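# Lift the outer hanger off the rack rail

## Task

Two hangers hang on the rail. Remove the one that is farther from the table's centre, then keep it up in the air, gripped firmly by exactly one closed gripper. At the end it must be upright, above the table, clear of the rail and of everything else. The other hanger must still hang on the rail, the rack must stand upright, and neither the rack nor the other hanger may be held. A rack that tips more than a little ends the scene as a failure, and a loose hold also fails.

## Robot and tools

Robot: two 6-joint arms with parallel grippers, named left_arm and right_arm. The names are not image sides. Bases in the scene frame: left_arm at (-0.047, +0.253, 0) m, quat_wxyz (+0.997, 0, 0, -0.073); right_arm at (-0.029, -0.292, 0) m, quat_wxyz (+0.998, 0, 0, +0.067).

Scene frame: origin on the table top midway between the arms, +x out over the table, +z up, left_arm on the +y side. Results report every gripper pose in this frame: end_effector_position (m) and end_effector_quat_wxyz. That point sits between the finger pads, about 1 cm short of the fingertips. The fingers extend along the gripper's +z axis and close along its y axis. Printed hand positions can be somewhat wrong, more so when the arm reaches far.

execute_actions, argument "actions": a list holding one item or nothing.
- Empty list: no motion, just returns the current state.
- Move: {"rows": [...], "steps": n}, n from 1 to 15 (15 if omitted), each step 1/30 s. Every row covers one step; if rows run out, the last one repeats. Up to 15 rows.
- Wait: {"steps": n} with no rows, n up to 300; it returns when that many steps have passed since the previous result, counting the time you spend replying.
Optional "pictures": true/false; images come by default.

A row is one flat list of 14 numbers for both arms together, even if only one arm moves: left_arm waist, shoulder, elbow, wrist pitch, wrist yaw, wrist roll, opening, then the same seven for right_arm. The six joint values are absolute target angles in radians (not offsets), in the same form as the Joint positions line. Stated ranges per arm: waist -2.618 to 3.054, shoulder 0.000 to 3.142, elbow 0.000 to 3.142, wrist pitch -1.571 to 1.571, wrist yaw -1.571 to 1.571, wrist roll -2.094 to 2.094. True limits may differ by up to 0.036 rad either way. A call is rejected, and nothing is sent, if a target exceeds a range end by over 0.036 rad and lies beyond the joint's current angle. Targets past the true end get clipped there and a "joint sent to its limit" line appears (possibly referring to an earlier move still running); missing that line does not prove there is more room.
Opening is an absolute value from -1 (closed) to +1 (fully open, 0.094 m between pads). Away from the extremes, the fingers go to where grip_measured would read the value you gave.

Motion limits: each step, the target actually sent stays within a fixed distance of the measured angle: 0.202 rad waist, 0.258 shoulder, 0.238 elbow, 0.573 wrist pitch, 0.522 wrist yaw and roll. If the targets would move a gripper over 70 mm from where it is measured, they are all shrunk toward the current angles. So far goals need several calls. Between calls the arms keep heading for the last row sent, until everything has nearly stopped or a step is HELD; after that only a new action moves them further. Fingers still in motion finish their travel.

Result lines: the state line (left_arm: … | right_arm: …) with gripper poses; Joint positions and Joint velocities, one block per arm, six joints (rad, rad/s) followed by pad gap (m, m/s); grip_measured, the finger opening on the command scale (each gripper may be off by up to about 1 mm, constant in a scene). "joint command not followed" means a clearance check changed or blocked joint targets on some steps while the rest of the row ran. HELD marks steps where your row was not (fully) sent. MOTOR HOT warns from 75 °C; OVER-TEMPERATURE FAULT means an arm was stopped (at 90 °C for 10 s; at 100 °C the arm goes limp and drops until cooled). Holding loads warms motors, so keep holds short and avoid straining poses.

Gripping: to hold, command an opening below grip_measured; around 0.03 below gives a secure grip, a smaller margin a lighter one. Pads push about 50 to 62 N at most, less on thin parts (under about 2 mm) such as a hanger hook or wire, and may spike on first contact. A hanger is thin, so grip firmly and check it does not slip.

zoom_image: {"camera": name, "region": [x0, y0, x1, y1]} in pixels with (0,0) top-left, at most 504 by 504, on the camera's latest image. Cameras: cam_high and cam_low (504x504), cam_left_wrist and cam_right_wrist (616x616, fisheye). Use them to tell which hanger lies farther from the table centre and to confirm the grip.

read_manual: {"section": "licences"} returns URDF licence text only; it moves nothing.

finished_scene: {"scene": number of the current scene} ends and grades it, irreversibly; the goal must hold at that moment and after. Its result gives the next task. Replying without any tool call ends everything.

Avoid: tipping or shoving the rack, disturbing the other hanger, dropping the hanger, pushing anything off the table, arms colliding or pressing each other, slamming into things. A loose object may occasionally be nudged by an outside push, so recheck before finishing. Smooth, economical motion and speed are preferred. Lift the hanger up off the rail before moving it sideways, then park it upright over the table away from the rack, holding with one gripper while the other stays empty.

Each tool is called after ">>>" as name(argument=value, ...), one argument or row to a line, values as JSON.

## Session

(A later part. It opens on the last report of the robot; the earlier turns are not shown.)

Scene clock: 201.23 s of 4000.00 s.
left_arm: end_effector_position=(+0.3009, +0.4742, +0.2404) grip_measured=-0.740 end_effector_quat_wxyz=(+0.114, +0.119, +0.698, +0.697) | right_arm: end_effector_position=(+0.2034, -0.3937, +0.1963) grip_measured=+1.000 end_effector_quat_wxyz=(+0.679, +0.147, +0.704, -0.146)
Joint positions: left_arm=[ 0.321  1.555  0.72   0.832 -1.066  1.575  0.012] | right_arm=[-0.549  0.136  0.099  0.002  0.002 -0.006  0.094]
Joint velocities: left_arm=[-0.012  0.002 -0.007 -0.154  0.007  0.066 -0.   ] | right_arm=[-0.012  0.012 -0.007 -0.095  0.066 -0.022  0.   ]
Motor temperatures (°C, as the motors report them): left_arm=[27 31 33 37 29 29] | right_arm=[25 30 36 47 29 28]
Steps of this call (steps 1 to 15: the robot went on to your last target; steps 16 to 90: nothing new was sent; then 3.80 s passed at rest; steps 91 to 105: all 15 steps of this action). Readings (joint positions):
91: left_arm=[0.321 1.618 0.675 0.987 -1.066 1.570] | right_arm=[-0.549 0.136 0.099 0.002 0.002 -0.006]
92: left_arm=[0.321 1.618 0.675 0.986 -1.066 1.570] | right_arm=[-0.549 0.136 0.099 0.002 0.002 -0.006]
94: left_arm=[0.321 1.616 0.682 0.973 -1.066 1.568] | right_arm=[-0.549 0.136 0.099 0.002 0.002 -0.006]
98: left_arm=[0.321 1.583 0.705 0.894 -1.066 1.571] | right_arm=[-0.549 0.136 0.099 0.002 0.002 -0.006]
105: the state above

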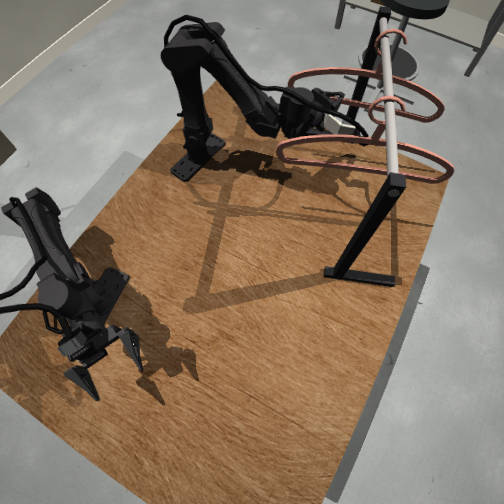

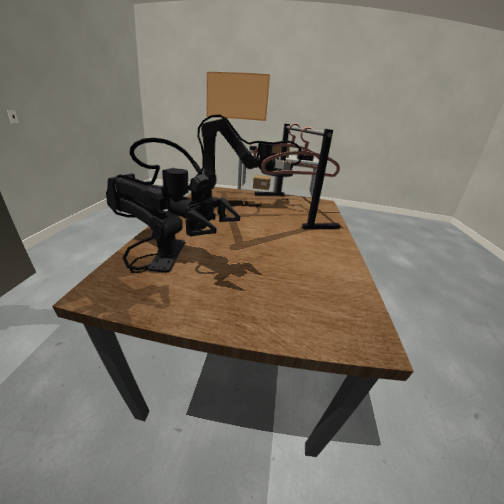

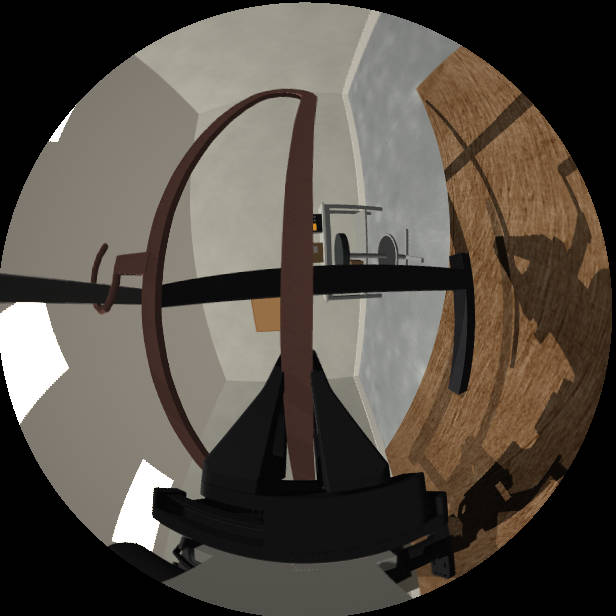

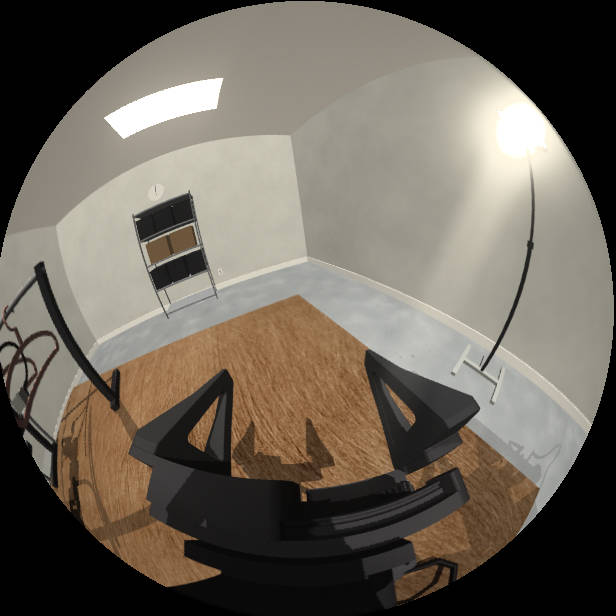

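>>> execute_actions(
  actions=[
    {"rows":[[0.322,1.518,0.752,0.80,-1.063,1.57,-0.82,-0.56,0.11,0.1,0,0,0,1],[0.318,1.503,0.752,0.785,-1.067,1.57,-0.82,-0.56,0.11,0.1,0,0,0,1],[0.314,1.488,0.752,0.77,-1.071,1.57,-0.82,-0.56,0.11,0.1,0,0,0,1],[0.31,1.473,0.752,0.755,-1.075,1.57,-0.82,-0.56,0.11,0.1,0,0,0,1],[0.306,1.458,0.752,0.742,-1.079,1.57,-0.82,-0.56,0.11,0.1,0,0,0,1],[0.302,1.443,0.752,0.73,-1.083,1.57,-0.82,-0.56,0.11,0.1,0,0,0,1],[0.299,1.428,0.752,0.718,-1.087,1.57,-0.82,-0.56,0.11,0.1,0,0,0,1],[0.297,1.415,0.752,0.708,-1.09,1.57,-0.82,-0.56,0.11,0.1,0,0,0,1]],"steps":15},
  ],
)

>>> zoom_image(
  camera="cam_low",
  region=[250, 105, 350, 185],
)

>>> zoom_image(
  camera="cam_high",
  region=[300, 0, 460, 140],
)

Scene clock: 212.00 s of 4000.00 s.
left_arm: end_effector_position=(+0.2870, +0.4670, +0.2627) grip_measured=-0.740 end_effector_quat_wxyz=(+0.113, +0.124, +0.698, +0.697) | right_arm: end_effector_position=(+0.2034, -0.3937, +0.1963) grip_measured=+1.000 end_effector_quat_wxyz=(+0.679, +0.147, +0.704, -0.146)
Joint positions: left_arm=[ 0.306  1.439  0.72   0.71  -1.076  1.578  0.012] | right_arm=[-0.549  0.136  0.099  0.002  0.002 -0.006  0.094]
Joint velocities: left_arm=[ 0.002 -0.012 -0.017 -0.037  0.051  0.007  0.   ] | right_arm=[-0.012 -0.007  0.007 -0.022 -0.022 -0.022  0.   ]
Motor temperatures (°C, as the motors report them): left_arm=[27 31 33 37 29 29] | right_arm=[25 30 36 47 29 28]
Steps of this call (steps 1 to 15: the robot went on to your last target; steps 16 to 90: nothing new was sent; then 7.27 s passed at rest; steps 91 to 105: all 15 steps of this action). Readings (joint positions):
91: left_arm=[0.321 1.554 0.720 0.825 -1.066 1.574] | right_arm=[-0.549 0.136 0.099 0.002 0.002 -0.006]
92: left_arm=[0.321 1.550 0.720 0.818 -1.066 1.574] | right_arm=[-0.549 0.136 0.099 0.002 0.002 -0.006]
94: left_arm=[0.321 1.531 0.720 0.794 -1.066 1.575] | right_arm=[-0.549 0.136 0.099 0.002 0.002 -0.006]
98: left_arm=[0.313 1.472 0.720 0.742 -1.069 1.576] | right_arm=[-0.549 0.136 0.099 0.002 0.002 -0.006]
105: the state above

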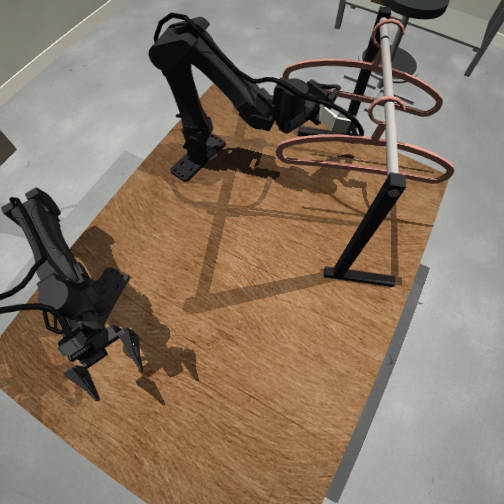

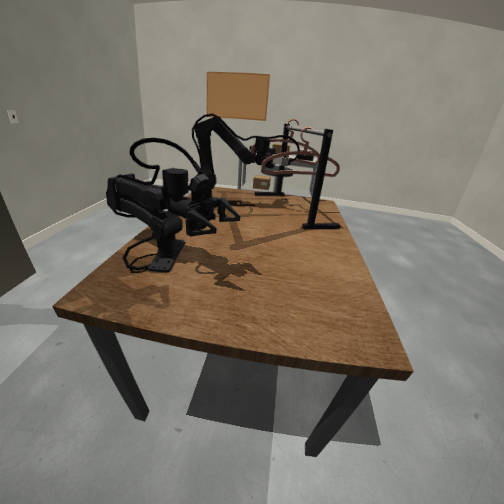

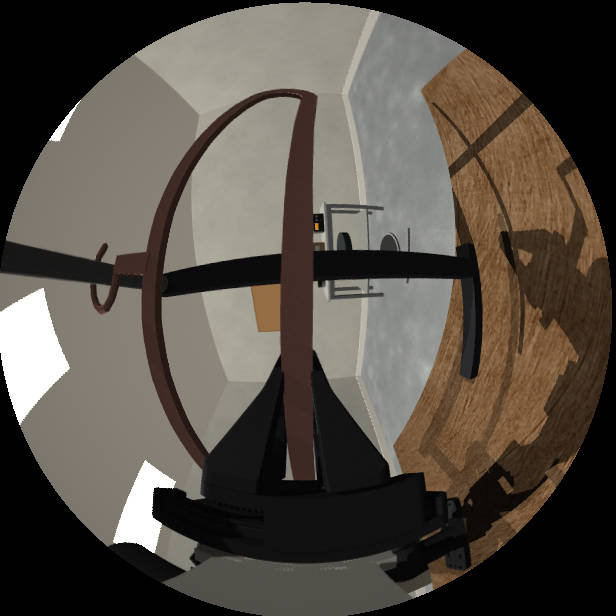

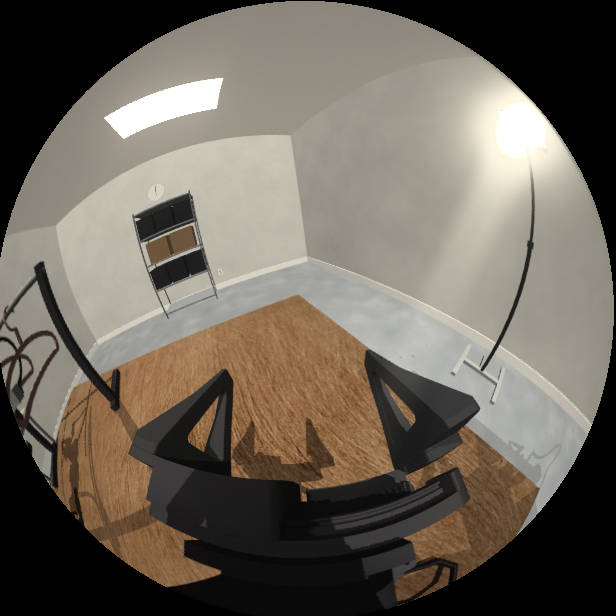

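Region (250, 105, 350, 185) of cam_low's 504x504 image, scaled by 5.040, with more detail than that image has; it fills the top 403 rows of this view, and the rest is white.

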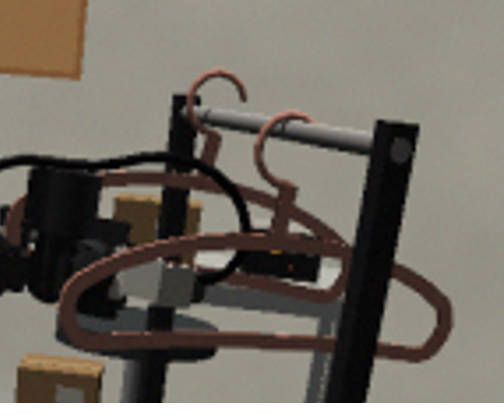

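Region (300, 0, 460, 140) of cam_high's 504x504 image, scaled by 3.150, with more detail than that image has; it fills the top 441 rows of this view, and the rest is white.

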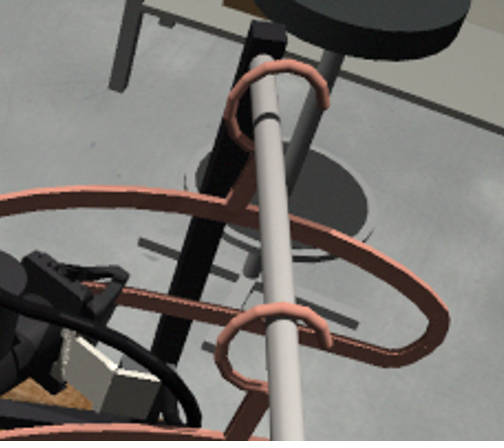

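>>> execute_actions(
  actions=[
    {"rows":[[0.293,1.40,0.735,0.705,-1.094,1.57,-0.82,-0.56,0.11,0.1,0,0,0,1],[0.289,1.385,0.72,0.70,-1.098,1.57,-0.82,-0.56,0.11,0.1,0,0,0,1],[0.285,1.37,0.706,0.697,-1.103,1.57,-0.82,-0.56,0.11,0.1,0,0,0,1],[0.281,1.355,0.693,0.693,-1.107,1.57,-0.82,-0.56,0.11,0.1,0,0,0,1],[0.277,1.34,0.68,0.69,-1.111,1.57,-0.82,-0.56,0.11,0.1,0,0,0,1],[0.273,1.325,0.667,0.687,-1.115,1.57,-0.82,-0.56,0.11,0.1,0,0,0,1],[0.269,1.31,0.654,0.683,-1.119,1.57,-0.82,-0.56,0.11,0.1,0,0,0,1],[0.265,1.295,0.641,0.68,-1.123,1.57,-0.82,-0.56,0.11,0.1,0,0,0,1],[0.261,1.281,0.629,0.677,-1.127,1.57,-0.82,-0.56,0.11,0.1,0,0,0,1],[0.257,1.267,0.617,0.673,-1.131,1.57,-0.82,-0.56,0.11,0.1,0,0,0,1],[0.253,1.253,0.605,0.67,-1.135,1.57,-0.82,-0.56,0.11,0.1,0,0,0,1]],"steps":15},
  ],
)

>>> zoom_image(
  camera="cam_high",
  region=[260, 0, 460, 190],
)

Scene clock: 224.37 s of 4000.00 s.
left_arm: end_effector_position=(+0.2536, +0.4510, +0.2672) grip_measured=-0.740 end_effector_quat_wxyz=(+0.117, +0.120, +0.696, +0.698) | right_arm: end_effector_position=(+0.2034, -0.3937, +0.1963) grip_measured=+1.000 end_effector_quat_wxyz=(+0.679, +0.147, +0.704, -0.146)
Joint positions: left_arm=[ 0.263  1.279  0.611  0.671 -1.118  1.578  0.012] | right_arm=[-0.549  0.136  0.099  0.002  0.002 -0.006  0.094]
Joint velocities: left_arm=[ 0.002  0.002 -0.002 -0.066 -0.037 -0.037  0.001] | right_arm=[-0.007 -0.012 -0.012  0.066 -0.051  0.037  0.   ]
Motor temperatures (°C, as the motors report them): left_arm=[27 31 33 37 29 29] | right_arm=[25 30 36 48 29 28]
Steps of this call (steps 1 to 15: the robot went on to your last target; steps 16 to 90: nothing new was sent; then 8.87 s passed at rest; steps 91 to 105: all 15 steps of this action). Readings (joint positions):
91: left_arm=[0.306 1.439 0.720 0.700 -1.076 1.578] | right_arm=[-0.549 0.136 0.099 0.002 0.002 -0.006]
92: left_arm=[0.305 1.436 0.720 0.697 -1.078 1.578] | right_arm=[-0.549 0.136 0.099 0.002 0.002 -0.006]
94: left_arm=[0.299 1.418 0.712 0.689 -1.080 1.578] | right_arm=[-0.549 0.136 0.099 0.002 0.002 -0.006]
98: left_arm=[0.281 1.349 0.669 0.684 -1.092 1.578] | right_arm=[-0.549 0.136 0.099 0.002 0.002 -0.006]
105: the state above

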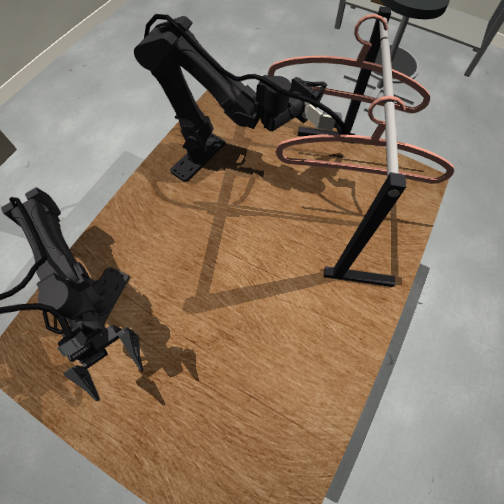

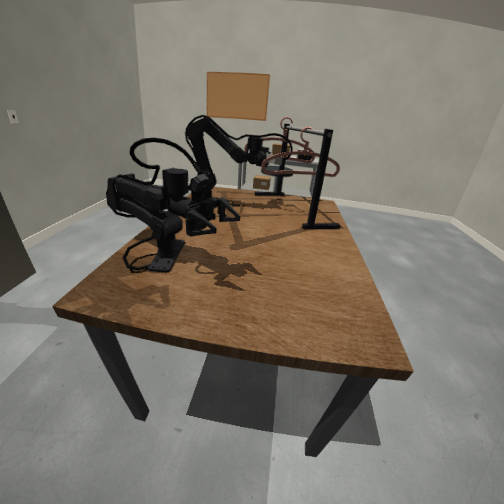

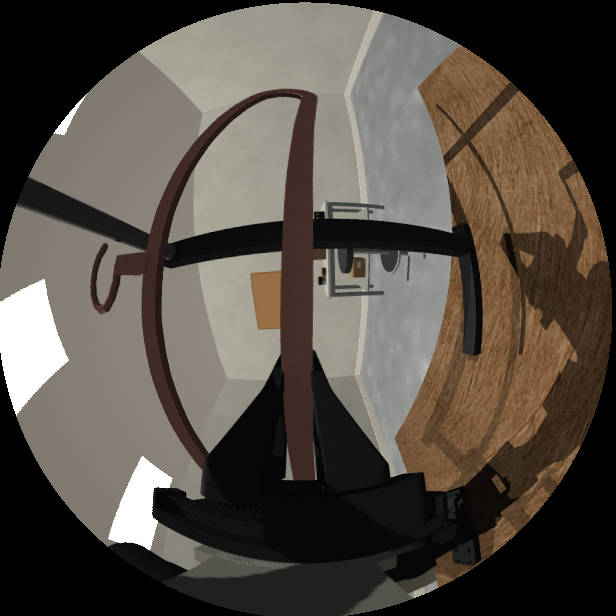

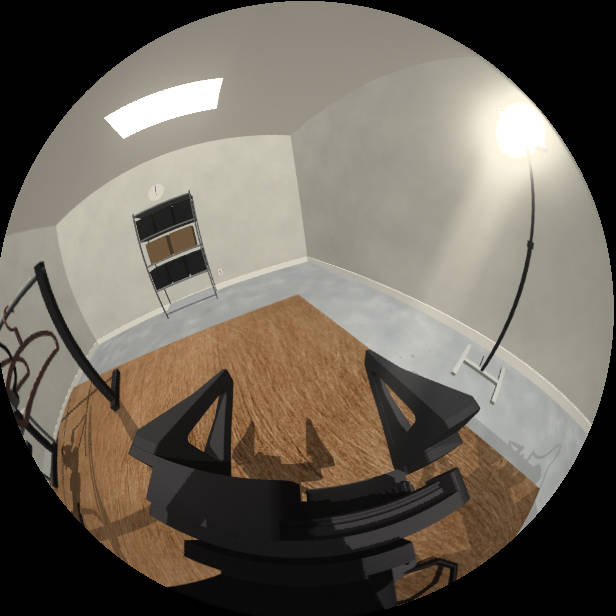

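Region (260, 0, 460, 190) of cam_high's 504x504 image, scaled by 2.520, with more detail than that image has; it fills the top 479 rows of this view, and the rest is white.

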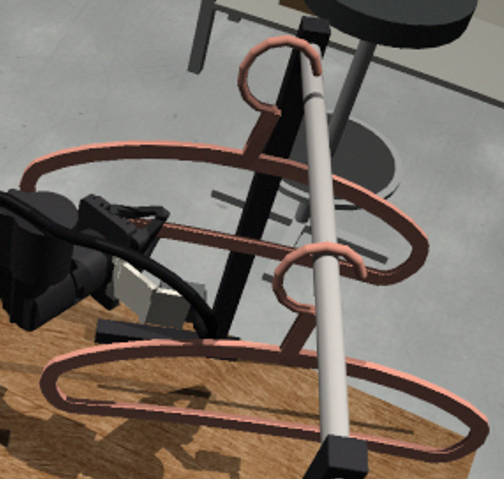

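>>> execute_actions(
  actions=[
    {"rows":[[0.24,1.233,0.596,0.658,-1.143,1.57,-0.82,-0.56,0.11,0.1,0,0,0,1],[0.225,1.21,0.586,0.646,-1.152,1.57,-0.82,-0.56,0.11,0.1,0,0,0,1],[0.208,1.184,0.575,0.632,-1.162,1.57,-0.82,-0.56,0.11,0.1,0,0,0,1],[0.191,1.158,0.564,0.618,-1.172,1.57,-0.82,-0.56,0.11,0.1,0,0,0,1],[0.174,1.132,0.553,0.603,-1.182,1.57,-0.82,-0.56,0.11,0.1,0,0,0,1],[0.157,1.106,0.541,0.589,-1.192,1.57,-0.82,-0.56,0.11,0.1,0,0,0,1],[0.14,1.08,0.53,0.574,-1.202,1.57,-0.82,-0.56,0.11,0.1,0,0,0,1],[0.123,1.054,0.519,0.56,-1.212,1.57,-0.82,-0.56,0.11,0.1,0,0,0,1],[0.106,1.028,0.507,0.545,-1.222,1.57,-0.82,-0.56,0.11,0.1,0,0,0,1],[0.089,1.002,0.496,0.531,-1.232,1.57,-0.82,-0.56,0.11,0.1,0,0,0,1],[0.072,0.976,0.485,0.517,-1.242,1.57,-0.82,-0.56,0.11,0.1,0,0,0,1],[0.055,0.95,0.473,0.502,-1.251,1.57,-0.82,-0.56,0.11,0.1,0,0,0,1],[0.038,0.925,0.462,0.488,-1.26,1.57,-0.82,-0.56,0.11,0.1,0,0,0,1]],"steps":15},
  ],
)

Scene clock: 244.80 s of 4000.00 s.
left_arm: end_effector_position=(+0.2107, +0.3981, +0.2793) grip_measured=-0.740 end_effector_quat_wxyz=(+0.167, +0.143, +0.687, +0.692) | right_arm: end_effector_position=(+0.2034, -0.3937, +0.1963) grip_measured=+1.000 end_effector_quat_wxyz=(+0.679, +0.147, +0.704, -0.146)
Joint positions: left_arm=[ 0.052  0.953  0.473  0.523 -1.223  1.579  0.012] | right_arm=[-0.549  0.136  0.099  0.002  0.002 -0.006  0.094]
Joint velocities: left_arm=[-0.164 -0.295 -0.12  -0.168 -0.227  0.037 -0.   ] | right_arm=[-0.002  0.002 -0.002 -0.066  0.095  0.022  0.   ]
Motor temperatures (°C, as the motors report them): left_arm=[27 31 32 37 29 29] | right_arm=[25 30 36 48 29 28]
Steps of this call (steps 1 to 15: the robot went on to your last target; steps 16 to 90: nothing new was sent; then 16.93 s passed at rest; steps 91 to 105: all 15 steps of this action). Readings (joint positions):
91: left_arm=[0.261 1.277 0.610 0.660 -1.123 1.578] | right_arm=[-0.549 0.136 0.099 0.002 0.002 -0.006]
92: left_arm=[0.255 1.269 0.606 0.656 -1.125 1.578] | right_arm=[-0.549 0.136 0.099 0.002 0.002 -0.006]
94: left_arm=[0.229 1.234 0.587 0.639 -1.134 1.578] | right_arm=[-0.549 0.136 0.099 0.002 0.002 -0.006]
98: left_arm=[0.158 1.126 0.541 0.597 -1.162 1.579] | right_arm=[-0.549 0.136 0.099 0.002 0.002 -0.006]
105: the state above

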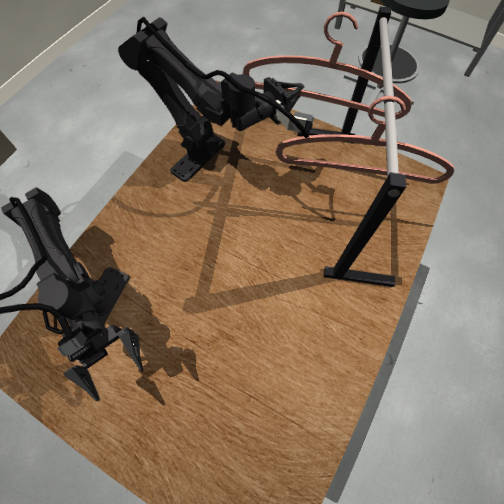

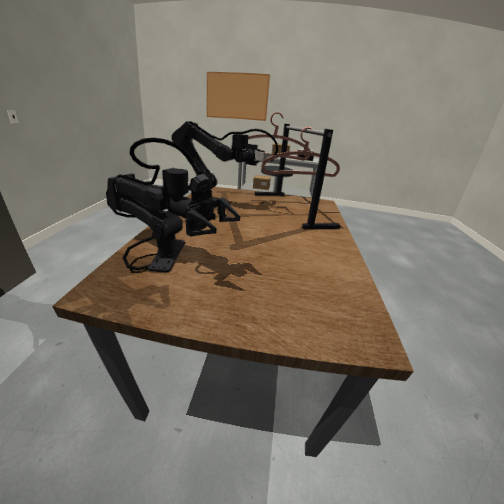

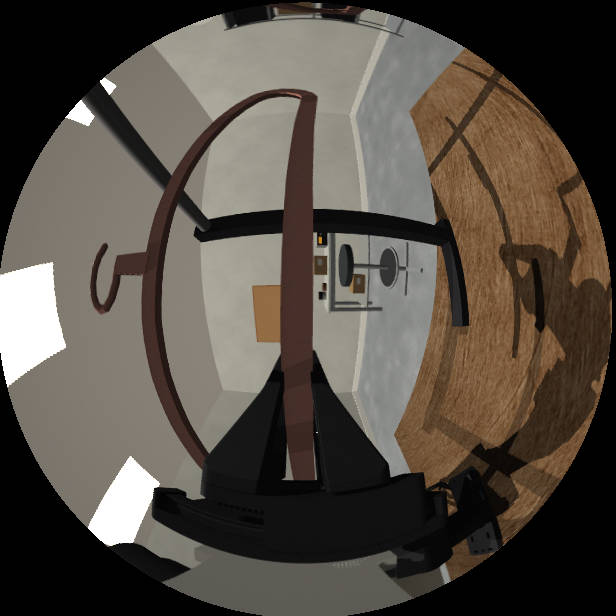

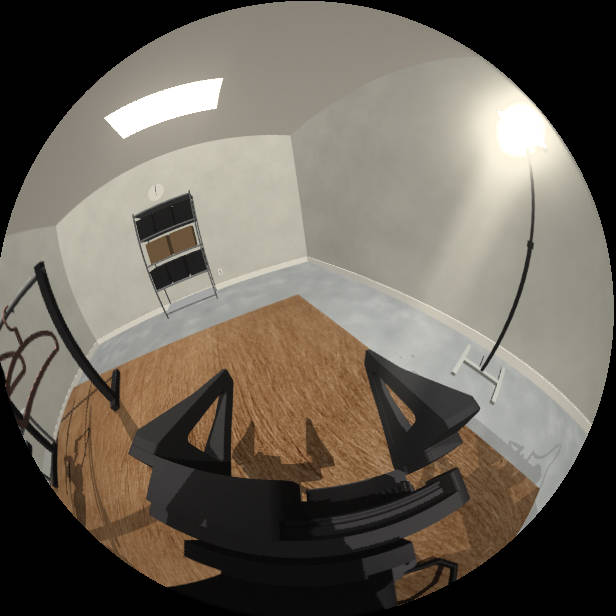

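Clear of the rail. Next W2.

>>> execute_actions(
  actions=[
    {"rows":[[0.025,0.895,0.458,0.46,-1.268,1.57,-0.82,-0.56,0.11,0.1,0,0,0,1],[0.011,0.862,0.454,0.43,-1.277,1.57,-0.82,-0.56,0.11,0.1,0,0,0,1],[-0.003,0.829,0.449,0.40,-1.285,1.57,-0.82,-0.56,0.11,0.1,0,0,0,1],[-0.017,0.795,0.445,0.37,-1.294,1.57,-0.82,-0.56,0.11,0.1,0,0,0,1],[-0.031,0.762,0.44,0.34,-1.302,1.57,-0.82,-0.56,0.11,0.1,0,0,0,1],[-0.045,0.729,0.436,0.31,-1.311,1.57,-0.82,-0.56,0.11,0.1,0,0,0,1],[-0.059,0.695,0.432,0.28,-1.319,1.57,-0.82,-0.56,0.11,0.1,0,0,0,1],[-0.073,0.662,0.427,0.25,-1.328,1.57,-0.82,-0.56,0.11,0.1,0,0,0,1],[-0.087,0.629,0.423,0.22,-1.336,1.57,-0.82,-0.56,0.11,0.1,0,0,0,1],[-0.101,0.595,0.418,0.19,-1.345,1.57,-0.82,-0.56,0.11,0.1,0,0,0,1],[-0.115,0.562,0.414,0.16,-1.353,1.57,-0.82,-0.56,0.11,0.1,0,0,0,1],[-0.129,0.529,0.41,0.13,-1.362,1.57,-0.82,-0.56,0.11,0.1,0,0,0,1],[-0.142,0.495,0.405,0.10,-1.37,1.57,-0.82,-0.56,0.11,0.1,0,0,0,1]],"steps":13},
  ],
  pictures=false,
)

>>> execute_actions(
  actions=[
    {"rows":[[-0.155,0.466,0.412,0.066,-1.377,1.57,-0.82,-0.56,0.11,0.1,0,0,0,1],[-0.168,0.437,0.419,0.032,-1.384,1.57,-0.82,-0.56,0.11,0.1,0,0,0,1],[-0.181,0.408,0.426,-0.002,-1.391,1.57,-0.82,-0.56,0.11,0.1,0,0,0,1],[-0.194,0.379,0.433,-0.037,-1.398,1.57,-0.82,-0.56,0.11,0.1,0,0,0,1],[-0.207,0.35,0.44,-0.071,-1.405,1.57,-0.82,-0.56,0.11,0.1,0,0,0,1],[-0.22,0.321,0.447,-0.105,-1.412,1.57,-0.82,-0.56,0.11,0.1,0,0,0,1],[-0.233,0.292,0.453,-0.14,-1.419,1.57,-0.82,-0.56,0.11,0.1,0,0,0,1],[-0.247,0.263,0.46,-0.174,-1.425,1.57,-0.82,-0.56,0.11,0.1,0,0,0,1],[-0.26,0.234,0.467,-0.208,-1.432,1.57,-0.82,-0.56,0.11,0.1,0,0,0,1],[-0.273,0.205,0.474,-0.242,-1.439,1.57,-0.82,-0.56,0.11,0.1,0,0,0,1],[-0.286,0.176,0.481,-0.277,-1.446,1.57,-0.82,-0.56,0.11,0.1,0,0,0,1],[-0.299,0.147,0.488,-0.311,-1.453,1.57,-0.82,-0.56,0.11,0.1,0,0,0,1],[-0.312,0.118,0.495,-0.345,-1.46,1.57,-0.82,-0.56,0.11,0.1,0,0,0,1]],"steps":15},
  ],
)

Scene clock: 258.20 s of 4000.00 s.
left_arm: end_effector_position=(+0.1542, +0.3799, +0.2924) grip_measured=-0.740 end_effector_quat_wxyz=(+0.199, +0.155, +0.684, +0.685) | right_arm: end_effector_position=(+0.2034, -0.3937, +0.1963) grip_measured=+1.000 end_effector_quat_wxyz=(+0.679, +0.147, +0.704, -0.146)
Joint positions: left_arm=[-0.112  0.569  0.422  0.218 -1.323  1.58   0.012] | right_arm=[-0.549  0.136  0.099  0.002  0.002 -0.006  0.094]
Joint velocities: left_arm=[-0.388 -0.96  -0.159 -0.828 -0.212  0.007  0.001] | right_arm=[-0.007 -0.007 -0.002  0.037  0.007 -0.022  0.   ]
Motor temperatures (°C, as the motors report them): left_arm=[27 31 32 37 29 29] | right_arm=[25 30 36 48 29 28]
Steps of this call (steps 1 to 30: the robot went on to your last target; steps 31 to 100: nothing new was sent; then 9.63 s passed at rest; steps 101 to 113: all 13 steps of this action). Readings (joint positions):
101: left_arm=[0.046 0.942 0.467 0.478 -1.247 1.579] | right_arm=[-0.549 0.136 0.099 0.002 0.002 -0.006]
102: left_arm=[0.038 0.931 0.465 0.467 -1.249 1.579] | right_arm=[-0.549 0.136 0.099 0.002 0.002 -0.006]
104: left_arm=[0.014 0.882 0.455 0.432 -1.255 1.579] | right_arm=[-0.549 0.136 0.099 0.002 0.002 -0.006]
108: left_arm=[-0.042 0.741 0.439 0.344 -1.281 1.580] | right_arm=[-0.549 0.136 0.099 0.002 0.002 -0.006]
113: the state above

Scene clock: 258.70 s of 4000.00 s.
left_arm: end_effector_position=(+0.0907, +0.3842, +0.2946) grip_measured=-0.740 end_effector_quat_wxyz=(+0.221, +0.187, +0.679, +0.675) | right_arm: end_effector_position=(+0.2034, -0.3937, +0.1963) grip_measured=+1.000 end_effector_quat_wxyz=(+0.679, +0.147, +0.704, -0.146)
Joint positions: left_arm=[-0.298  0.144  0.458 -0.256 -1.43   1.58   0.012] | right_arm=[-0.549  0.136  0.099  0.002  0.002 -0.006  0.094]
Joint velocities: left_arm=[-0.085 -0.383  0.193 -0.535 -0.256  0.022  0.001] | right_arm=[ 0.002 -0.017 -0.002  0.007  0.022  0.022  0.   ]
Motor temperatures (°C, as the motors report them): left_arm=[27 31 32 37 29 29] | right_arm=[25 30 36 48 29 28]
Steps of this call (steps 1 to 15: all 15 steps of this action). Readings (joint positions):
1: left_arm=[-0.125 0.537 0.419 0.188 -1.332 1.580] | right_arm=[-0.549 0.136 0.099 0.002 0.002 -0.006]
2: left_arm=[-0.138 0.506 0.418 0.156 -1.340 1.580] | right_arm=[-0.549 0.136 0.099 0.002 0.002 -0.006]
4: left_arm=[-0.164 0.447 0.418 0.094 -1.355 1.580] | right_arm=[-0.549 0.136 0.099 0.002 0.002 -0.006]
8: left_arm=[-0.216 0.331 0.418 -0.036 -1.384 1.580] | right_arm=[-0.549 0.136 0.099 0.002 0.002 -0.006]
15: the state above

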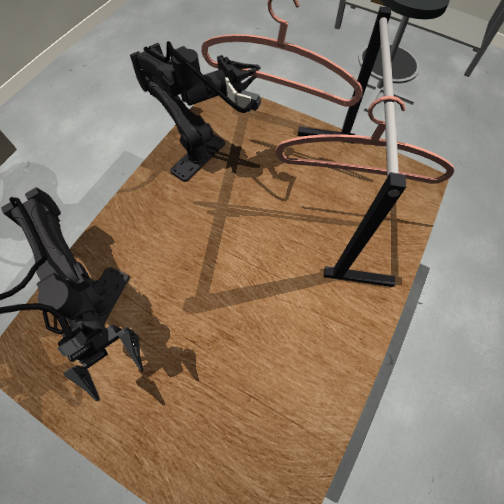

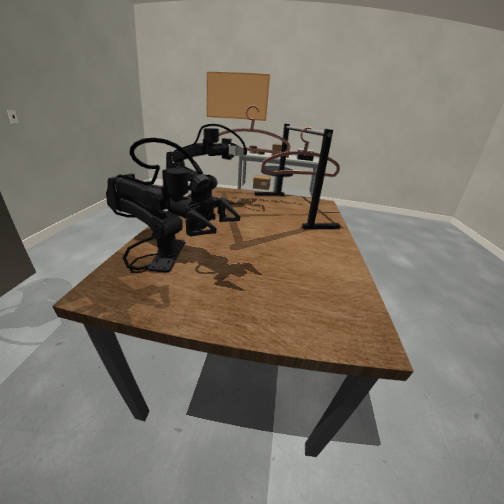

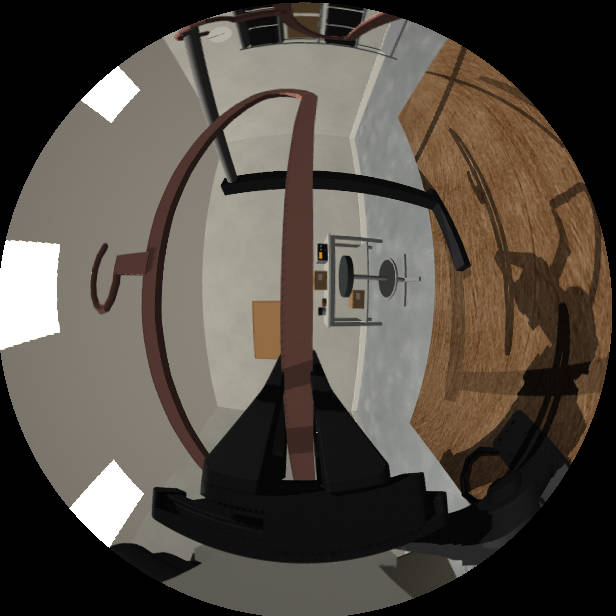

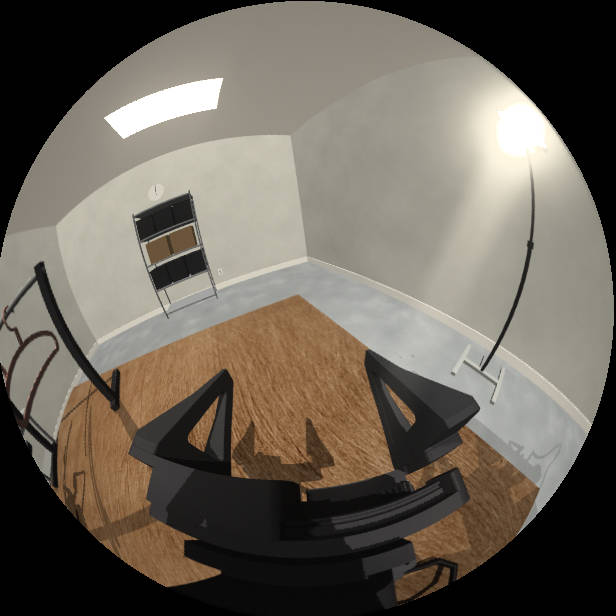

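>>> execute_actions(
  actions=[
    {"rows":[[-0.322,0.122,0.53,-0.375,-1.46,1.57,-0.82,-0.56,0.11,0.1,0,0,0,1],[-0.335,0.127,0.575,-0.415,-1.46,1.57,-0.82,-0.56,0.11,0.1,0,0,0,1],[-0.349,0.133,0.625,-0.46,-1.46,1.57,-0.82,-0.56,0.11,0.1,0,0,0,1],[-0.363,0.139,0.675,-0.505,-1.46,1.57,-0.82,-0.56,0.11,0.1,0,0,0,1],[-0.377,0.145,0.725,-0.55,-1.46,1.57,-0.82,-0.56,0.11,0.1,0,0,0,1],[-0.391,0.151,0.775,-0.595,-1.46,1.57,-0.82,-0.56,0.11,0.1,0,0,0,1],[-0.405,0.157,0.825,-0.64,-1.46,1.57,-0.82,-0.56,0.11,0.1,0,0,0,1],[-0.419,0.163,0.875,-0.685,-1.46,1.57,-0.82,-0.56,0.11,0.1,0,0,0,1],[-0.433,0.169,0.925,-0.73,-1.46,1.57,-0.82,-0.56,0.11,0.1,0,0,0,1],[-0.447,0.175,0.975,-0.775,-1.46,1.57,-0.82,-0.56,0.11,0.1,0,0,0,1],[-0.461,0.181,1.025,-0.82,-1.46,1.57,-0.82,-0.56,0.11,0.1,0,0,0,1],[-0.475,0.187,1.075,-0.865,-1.46,1.57,-0.82,-0.56,0.11,0.1,0,0,0,1],[-0.487,0.192,1.115,-0.905,-1.46,1.57,-0.82,-0.56,0.11,0.1,0,0,0,1],[-0.495,0.195,1.145,-0.935,-1.46,1.57,-0.82,-0.56,0.11,0.1,0,0,0,1]],"steps":15},
  ],
  pictures=false,
)

>>> execute_actions(
  actions=[
    {"rows":[[-0.505,0.195,1.145,-0.935,-1.46,1.57,-0.82,-0.56,0.11,0.1,0,0,0,1],[-0.52,0.195,1.145,-0.935,-1.46,1.57,-0.82,-0.56,0.11,0.1,0,0,0,1],[-0.54,0.195,1.145,-0.935,-1.46,1.57,-0.82,-0.56,0.11,0.1,0,0,0,1],[-0.565,0.195,1.145,-0.935,-1.46,1.57,-0.82,-0.56,0.11,0.1,0,0,0,1],[-0.595,0.195,1.145,-0.935,-1.46,1.57,-0.82,-0.56,0.11,0.1,0,0,0,1],[-0.625,0.195,1.145,-0.935,-1.46,1.57,-0.82,-0.56,0.11,0.1,0,0,0,1],[-0.655,0.195,1.145,-0.935,-1.46,1.57,-0.82,-0.56,0.11,0.1,0,0,0,1],[-0.685,0.195,1.145,-0.935,-1.46,1.57,-0.82,-0.56,0.11,0.1,0,0,0,1],[-0.715,0.195,1.145,-0.935,-1.46,1.57,-0.82,-0.56,0.11,0.1,0,0,0,1],[-0.745,0.195,1.145,-0.935,-1.46,1.57,-0.82,-0.56,0.11,0.1,0,0,0,1],[-0.775,0.195,1.145,-0.935,-1.46,1.57,-0.82,-0.56,0.11,0.1,0,0,0,1],[-0.805,0.195,1.145,-0.935,-1.46,1.57,-0.82,-0.56,0.11,0.1,0,0,0,1],[-0.835,0.195,1.145,-0.935,-1.46,1.57,-0.82,-0.56,0.11,0.1,0,0,0,1],[-0.865,0.195,1.145,-0.935,-1.46,1.57,-0.82,-0.56,0.11,0.1,0,0,0,1],[-0.895,0.195,1.145,-0.935,-1.46,1.57,-0.82,-0.56,0.11,0.1,0,0,0,1]],"steps":15},
  ],
)

Scene clock: 278.10 s of 4000.00 s.
left_arm: end_effector_position=(+0.0158, +0.4273, +0.4076) grip_measured=-0.740 end_effector_quat_wxyz=(+0.298, +0.213, +0.668, +0.647) | right_arm: end_effector_position=(+0.2034, -0.3937, +0.1963) grip_measured=+1.000 end_effector_quat_wxyz=(+0.679, +0.147, +0.704, -0.146)
Joint positions: left_arm=[-0.477  0.171  1.097 -0.791 -1.453  1.582  0.012] | right_arm=[-0.549  0.136  0.099  0.002  0.002 -0.006  0.094]
Joint velocities: left_arm=[-0.203 -0.002  0.794 -0.769 -0.037 -0.051  0.001] | right_arm=[ 0.007 -0.012 -0.007 -0.066 -0.022 -0.022  0.   ]
Motor temperatures (°C, as the motors report them): left_arm=[27 30 33 36 29 29] | right_arm=[25 30 36 48 29 28]
Steps of this call (steps 1 to 30: the robot went on to your last target; steps 31 to 100: nothing new was sent; then 15.57 s passed at rest; steps 101 to 115: all 15 steps of this action). Readings (joint positions):
101: left_arm=[-0.304 0.131 0.470 -0.352 -1.446 1.580] | right_arm=[-0.549 0.136 0.099 0.002 0.002 -0.006]
102: left_arm=[-0.310 0.131 0.483 -0.371 -1.446 1.580] | right_arm=[-0.549 0.136 0.099 0.002 0.002 -0.006]
104: left_arm=[-0.334 0.131 0.545 -0.428 -1.446 1.581] | right_arm=[-0.549 0.136 0.099 0.002 0.002 -0.006]
108: left_arm=[-0.388 0.144 0.758 -0.548 -1.446 1.582] | right_arm=[-0.549 0.136 0.099 0.002 0.002 -0.006]
115: the state above

Scene clock: 278.60 s of 4000.00 s.
left_arm: end_effector_position=(+0.0688, +0.4008, +0.4019) grip_measured=-0.740 end_effector_quat_wxyz=(+0.373, +0.362, +0.606, +0.602) | right_arm: end_effector_position=(+0.2034, -0.3937, +0.1963) grip_measured=+1.000 end_effector_quat_wxyz=(+0.679, +0.147, +0.704, -0.146)
Joint positions: left_arm=[-0.839  0.175  1.132 -0.929 -1.464  1.582  0.012] | right_arm=[-0.549  0.136  0.099  0.002  0.002 -0.006  0.094]
Joint velocities: left_arm=[-0.867 -0.022  0.007  0.022  0.051  0.007  0.   ] | right_arm=[ 0.002  0.007 -0.002  0.022  0.022  0.037  0.   ]
Motor temperatures (°C, as the motors report them): left_arm=[27 30 33 36 29 29] | right_arm=[25 30 36 48 29 28]
Steps of this call (steps 1 to 15: all 15 steps of this action). Readings (joint positions):
1: left_arm=[-0.484 0.171 1.118 -0.812 -1.457 1.582] | right_arm=[-0.549 0.136 0.099 0.002 0.002 -0.006]
2: left_arm=[-0.491 0.171 1.129 -0.830 -1.461 1.582] | right_arm=[-0.549 0.136 0.099 0.002 0.002 -0.006]
4: left_arm=[-0.519 0.171 1.132 -0.862 -1.464 1.582] | right_arm=[-0.549 0.136 0.099 0.002 0.002 -0.006]
8: left_arm=[-0.628 0.174 1.132 -0.907 -1.464 1.582] | right_arm=[-0.549 0.136 0.099 0.002 0.002 -0.006]
15: the state above

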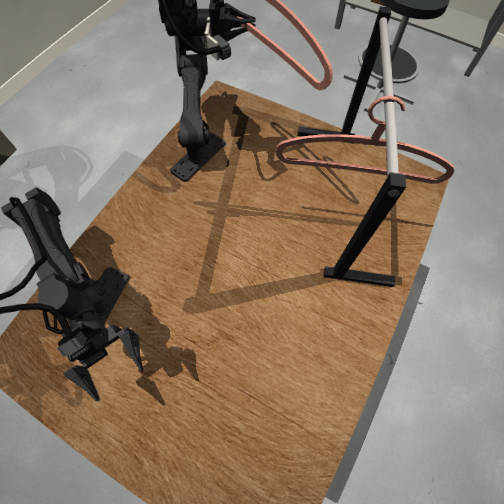

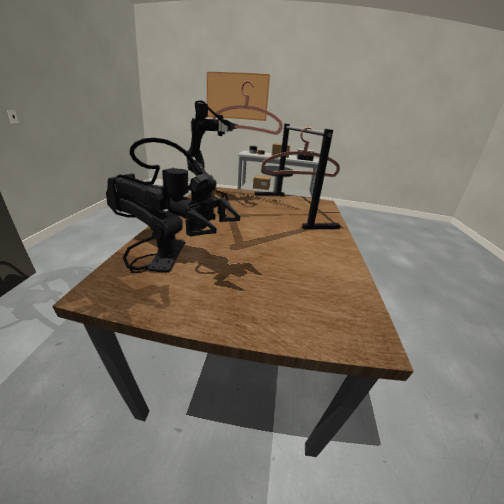

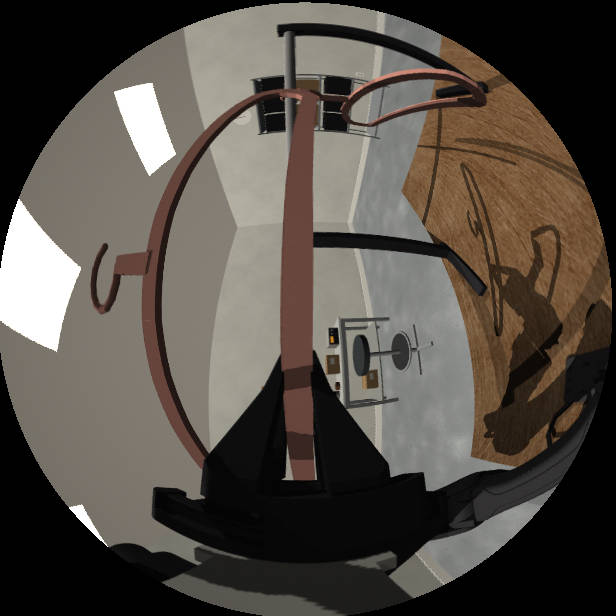

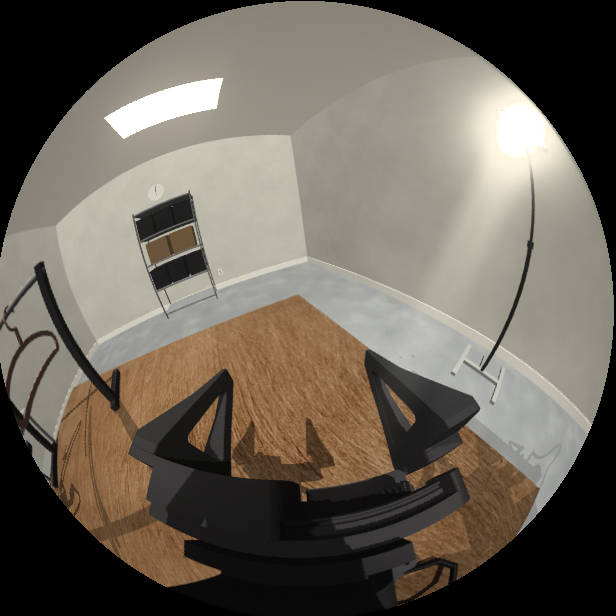

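>>> execute_actions(
  actions=[
    {"rows":[[-0.91,0.215,1.135,-0.905,-1.42,1.57,-0.82,-0.56,0.11,0.1,0,0,0,1],[-0.922,0.245,1.12,-0.86,-1.365,1.57,-0.82,-0.56,0.11,0.1,0,0,0,1],[-0.933,0.278,1.104,-0.81,-1.305,1.57,-0.82,-0.56,0.11,0.1,0,0,0,1],[-0.944,0.311,1.088,-0.76,-1.243,1.57,-0.82,-0.56,0.11,0.1,0,0,0,1],[-0.955,0.344,1.072,-0.71,-1.18,1.57,-0.82,-0.56,0.11,0.1,0,0,0,1],[-0.966,0.377,1.056,-0.66,-1.118,1.57,-0.82,-0.56,0.11,0.1,0,0,0,1],[-0.977,0.41,1.04,-0.612,-1.055,1.57,-0.82,-0.56,0.11,0.1,0,0,0,1],[-0.988,0.443,1.024,-0.565,-0.993,1.57,-0.82,-0.56,0.11,0.1,0,0,0,1],[-0.999,0.476,1.008,-0.517,-0.93,1.57,-0.82,-0.56,0.11,0.1,0,0,0,1],[-1.01,0.509,0.992,-0.468,-0.868,1.57,-0.82,-0.56,0.11,0.1,0,0,0,1],[-1.021,0.542,0.976,-0.42,-0.805,1.57,-0.82,-0.56,0.11,0.1,0,0,0,1],[-1.032,0.575,0.96,-0.37,-0.745,1.57,-0.82,-0.56,0.11,0.1,0,0,0,1],[-1.043,0.606,0.945,-0.322,-0.685,1.57,-0.82,-0.56,0.11,0.1,0,0,0,1],[-1.053,0.635,0.931,-0.28,-0.63,1.57,-0.82,-0.56,0.11,0.1,0,0,0,1],[-1.06,0.658,0.92,-0.245,-0.59,1.56,-0.82,-0.56,0.11,0.1,0,0,0,1]],"steps":15},
  ],
  pictures=false,
)

>>> execute_actions(
  actions=[
    {"steps":25},
  ],
)

Scene clock: 296.40 s of 4000.00 s.
left_arm: end_effector_position=(+0.1534, +0.1298, +0.3861) grip_measured=-0.740 end_effector_quat_wxyz=(+0.522, +0.614, +0.405, +0.432) | right_arm: end_effector_position=(+0.2034, -0.3937, +0.1963) grip_measured=+1.000 end_effector_quat_wxyz=(+0.679, +0.147, +0.704, -0.146)
Joint positions: left_arm=[-1.03   0.593  0.958 -0.494 -0.876  1.581  0.012] | right_arm=[-0.549  0.136  0.099  0.002  0.002 -0.006  0.094]
Joint velocities: left_arm=[-0.339  1.023 -0.535  1.399  1.868 -0.11  -0.001] | right_arm=[-0.012  0.007 -0.002 -0.037 -0.037 -0.051  0.   ]
Motor temperatures (°C, as the motors report them): left_arm=[27 32 32 36 29 29] | right_arm=[25 30 36 48 29 28]
Steps of this call (steps 1 to 30: the robot went on to your last target; steps 31 to 100: nothing new was sent; then 13.97 s passed at rest; steps 101 to 115: all 15 steps of this action). Readings (joint positions):
101: left_arm=[-0.889 0.177 1.132 -0.935 -1.461 1.582] | right_arm=[-0.549 0.136 0.099 0.002 0.002 -0.006]
102: left_arm=[-0.894 0.183 1.132 -0.930 -1.452 1.582] | right_arm=[-0.549 0.136 0.099 0.002 0.002 -0.006]
104: left_arm=[-0.914 0.217 1.130 -0.894 -1.408 1.582] | right_arm=[-0.549 0.136 0.099 0.002 0.002 -0.006]
108: left_arm=[-0.954 0.342 1.086 -0.771 -1.258 1.582] | right_arm=[-0.549 0.136 0.099 0.002 0.002 -0.006]
115: the state above

Scene clock: 297.23 s of 4000.00 s.
left_arm: end_effector_position=(+0.1408, +0.0502, +0.3810) grip_measured=-0.740 end_effector_quat_wxyz=(+0.597, +0.652, +0.325, +0.335) | right_arm: end_effector_position=(+0.2034, -0.3937, +0.1963) grip_measured=+1.000 end_effector_quat_wxyz=(+0.679, +0.147, +0.704, -0.146)
Joint positions: left_arm=[-1.054  0.682  0.903 -0.296 -0.602  1.578  0.012] | right_arm=[-0.549  0.136  0.099  0.002  0.002 -0.006  0.094]
Joint velocities: left_arm=[-0.007  0.002  0.002 -0.007  0.051 -0.007  0.   ] | right_arm=[ 0.007 -0.007 -0.002  0.022 -0.125 -0.007  0.   ]
Motor temperatures (°C, as the motors report them): left_arm=[27 31 32 36 29 29] | right_arm=[25 30 36 48 29 28]
Steps of this call (steps 1 to 25: the robot went on to your last target). Readings (joint positions):
1: left_arm=[-1.040 0.627 0.942 -0.452 -0.816 1.581] | right_arm=[-0.549 0.136 0.099 0.002 0.002 -0.006]
2: left_arm=[-1.048 0.654 0.927 -0.421 -0.764 1.581] | right_arm=[-0.549 0.136 0.099 0.002 0.002 -0.006]
4: left_arm=[-1.053 0.680 0.908 -0.387 -0.692 1.581] | right_arm=[-0.549 0.136 0.099 0.002 0.002 -0.006]
8: left_arm=[-1.054 0.682 0.903 -0.338 -0.633 1.580] | right_arm=[-0.549 0.136 0.099 0.002 0.002 -0.006]
25: the state above

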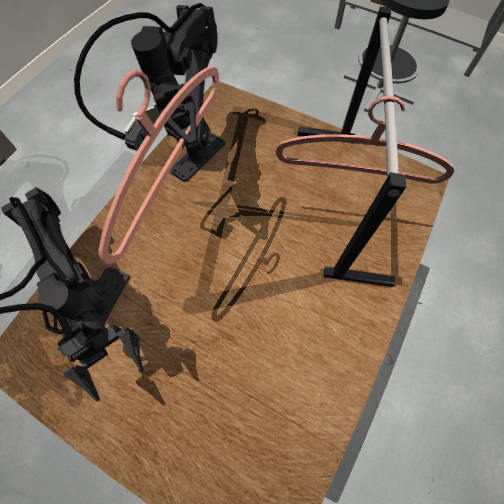

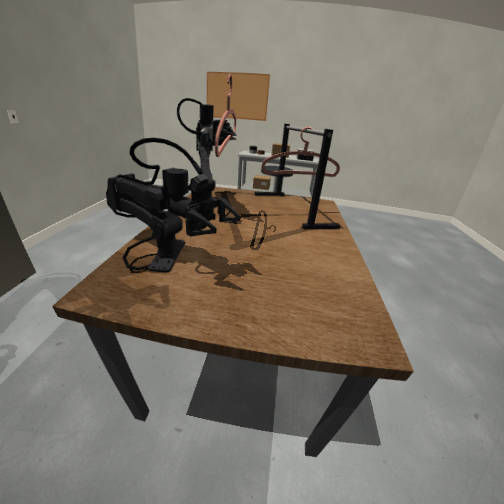

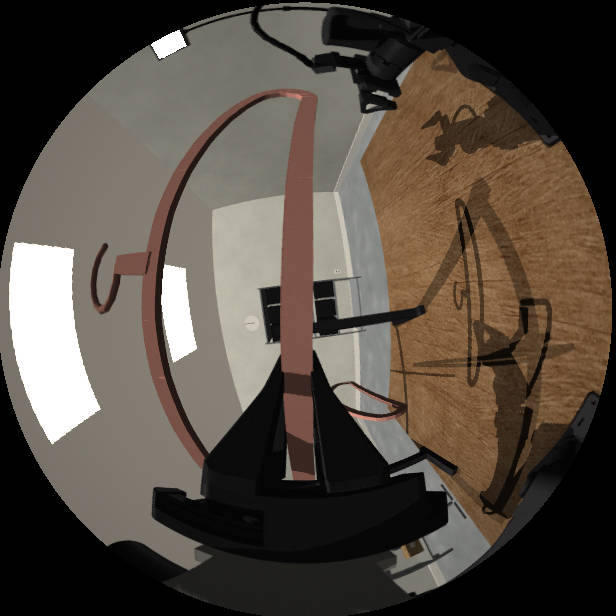

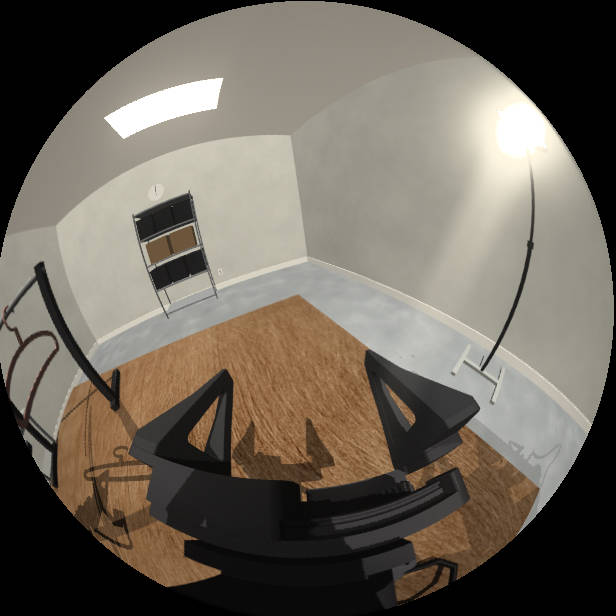

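>>> execute_actions(
  actions=[
    {"rows":[[-1.06,0.658,0.92,-0.22,-0.59,1.56,-0.82,-0.56,0.11,0.1,0,0,0,1],[-1.06,0.658,0.92,-0.195,-0.59,1.56,-0.82,-0.56,0.11,0.1,0,0,0,1],[-1.06,0.658,0.92,-0.178,-0.59,1.56,-0.82,-0.56,0.11,0.1,0,0,0,1]],"steps":15},
  ],
)

Scene clock: 301.37 s of 4000.00 s.
left_arm: end_effector_position=(+0.1409, +0.0495, +0.3954) grip_measured=-0.740 end_effector_quat_wxyz=(+0.621, +0.630, +0.328, +0.333) | right_arm: end_effector_position=(+0.2034, -0.3937, +0.1963) grip_measured=+1.000 end_effector_quat_wxyz=(+0.679, +0.147, +0.704, -0.146)
Joint positions: left_arm=[-1.054  0.682  0.903 -0.23  -0.601  1.578  0.012] | right_arm=[-0.549  0.136  0.099  0.002  0.002 -0.006  0.094]
Joint velocities: left_arm=[-0.012 -0.002 -0.017 -0.022 -0.051 -0.007 -0.001] | right_arm=[ 0.007 -0.002 -0.007  0.066 -0.022 -0.007  0.   ]
Motor temperatures (°C, as the motors report them): left_arm=[27 31 32 37 29 29] | right_arm=[25 30 36 48 29 28]
Steps of this call (steps 1 to 15: the robot went on to your last target; steps 16 to 90: nothing new was sent; then 0.63 s passed at rest; steps 91 to 105: all 15 steps of this action). Readings (joint positions):
91: left_arm=[-1.054 0.682 0.903 -0.293 -0.601 1.578] | right_arm=[-0.549 0.136 0.099 0.002 0.002 -0.006]
92: left_arm=[-1.054 0.682 0.903 -0.287 -0.601 1.578] | right_arm=[-0.549 0.136 0.099 0.002 0.002 -0.006]
94: left_arm=[-1.054 0.682 0.903 -0.268 -0.601 1.578] | right_arm=[-0.549 0.136 0.099 0.002 0.002 -0.006]
98: left_arm=[-1.054 0.682 0.903 -0.241 -0.601 1.578] | right_arm=[-0.549 0.136 0.099 0.002 0.002 -0.006]
105: the state above

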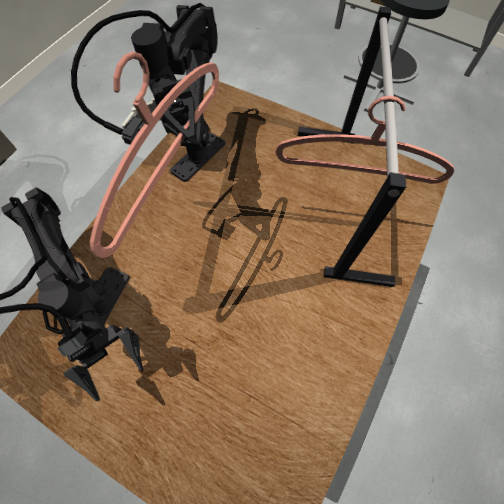

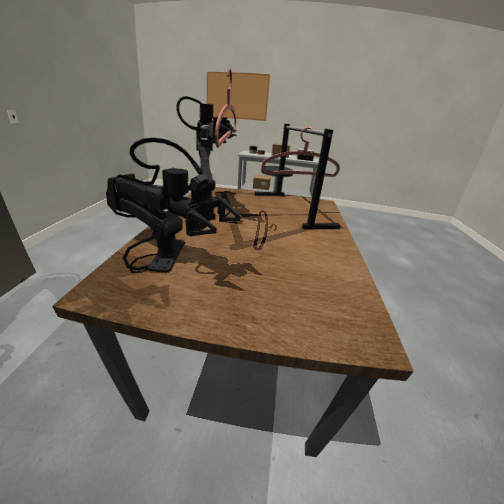

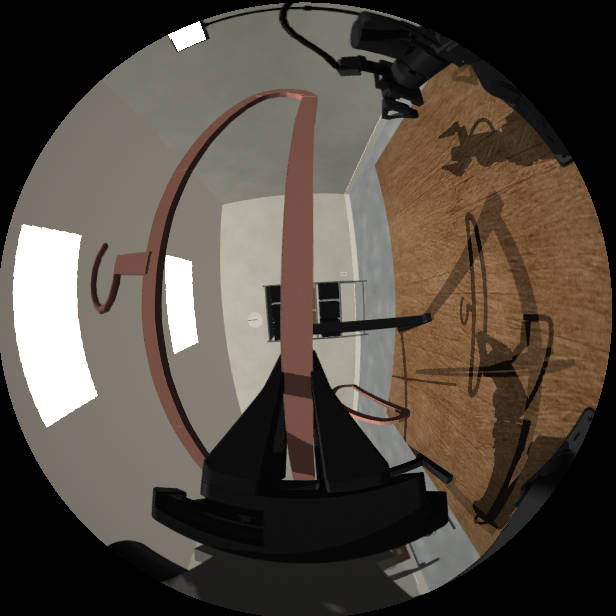

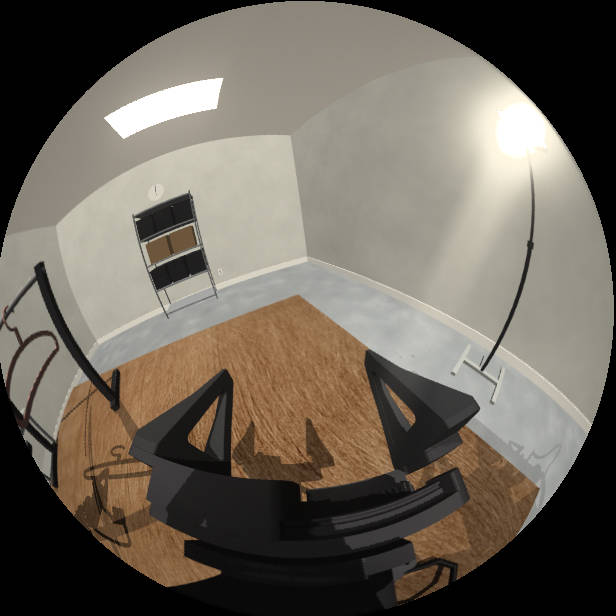

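The gripper is level and the hanger is held clear, in the same pose that passed scene 1.

>>> finished_scene(
  scene=2,
)

The scene is finished: the task was done.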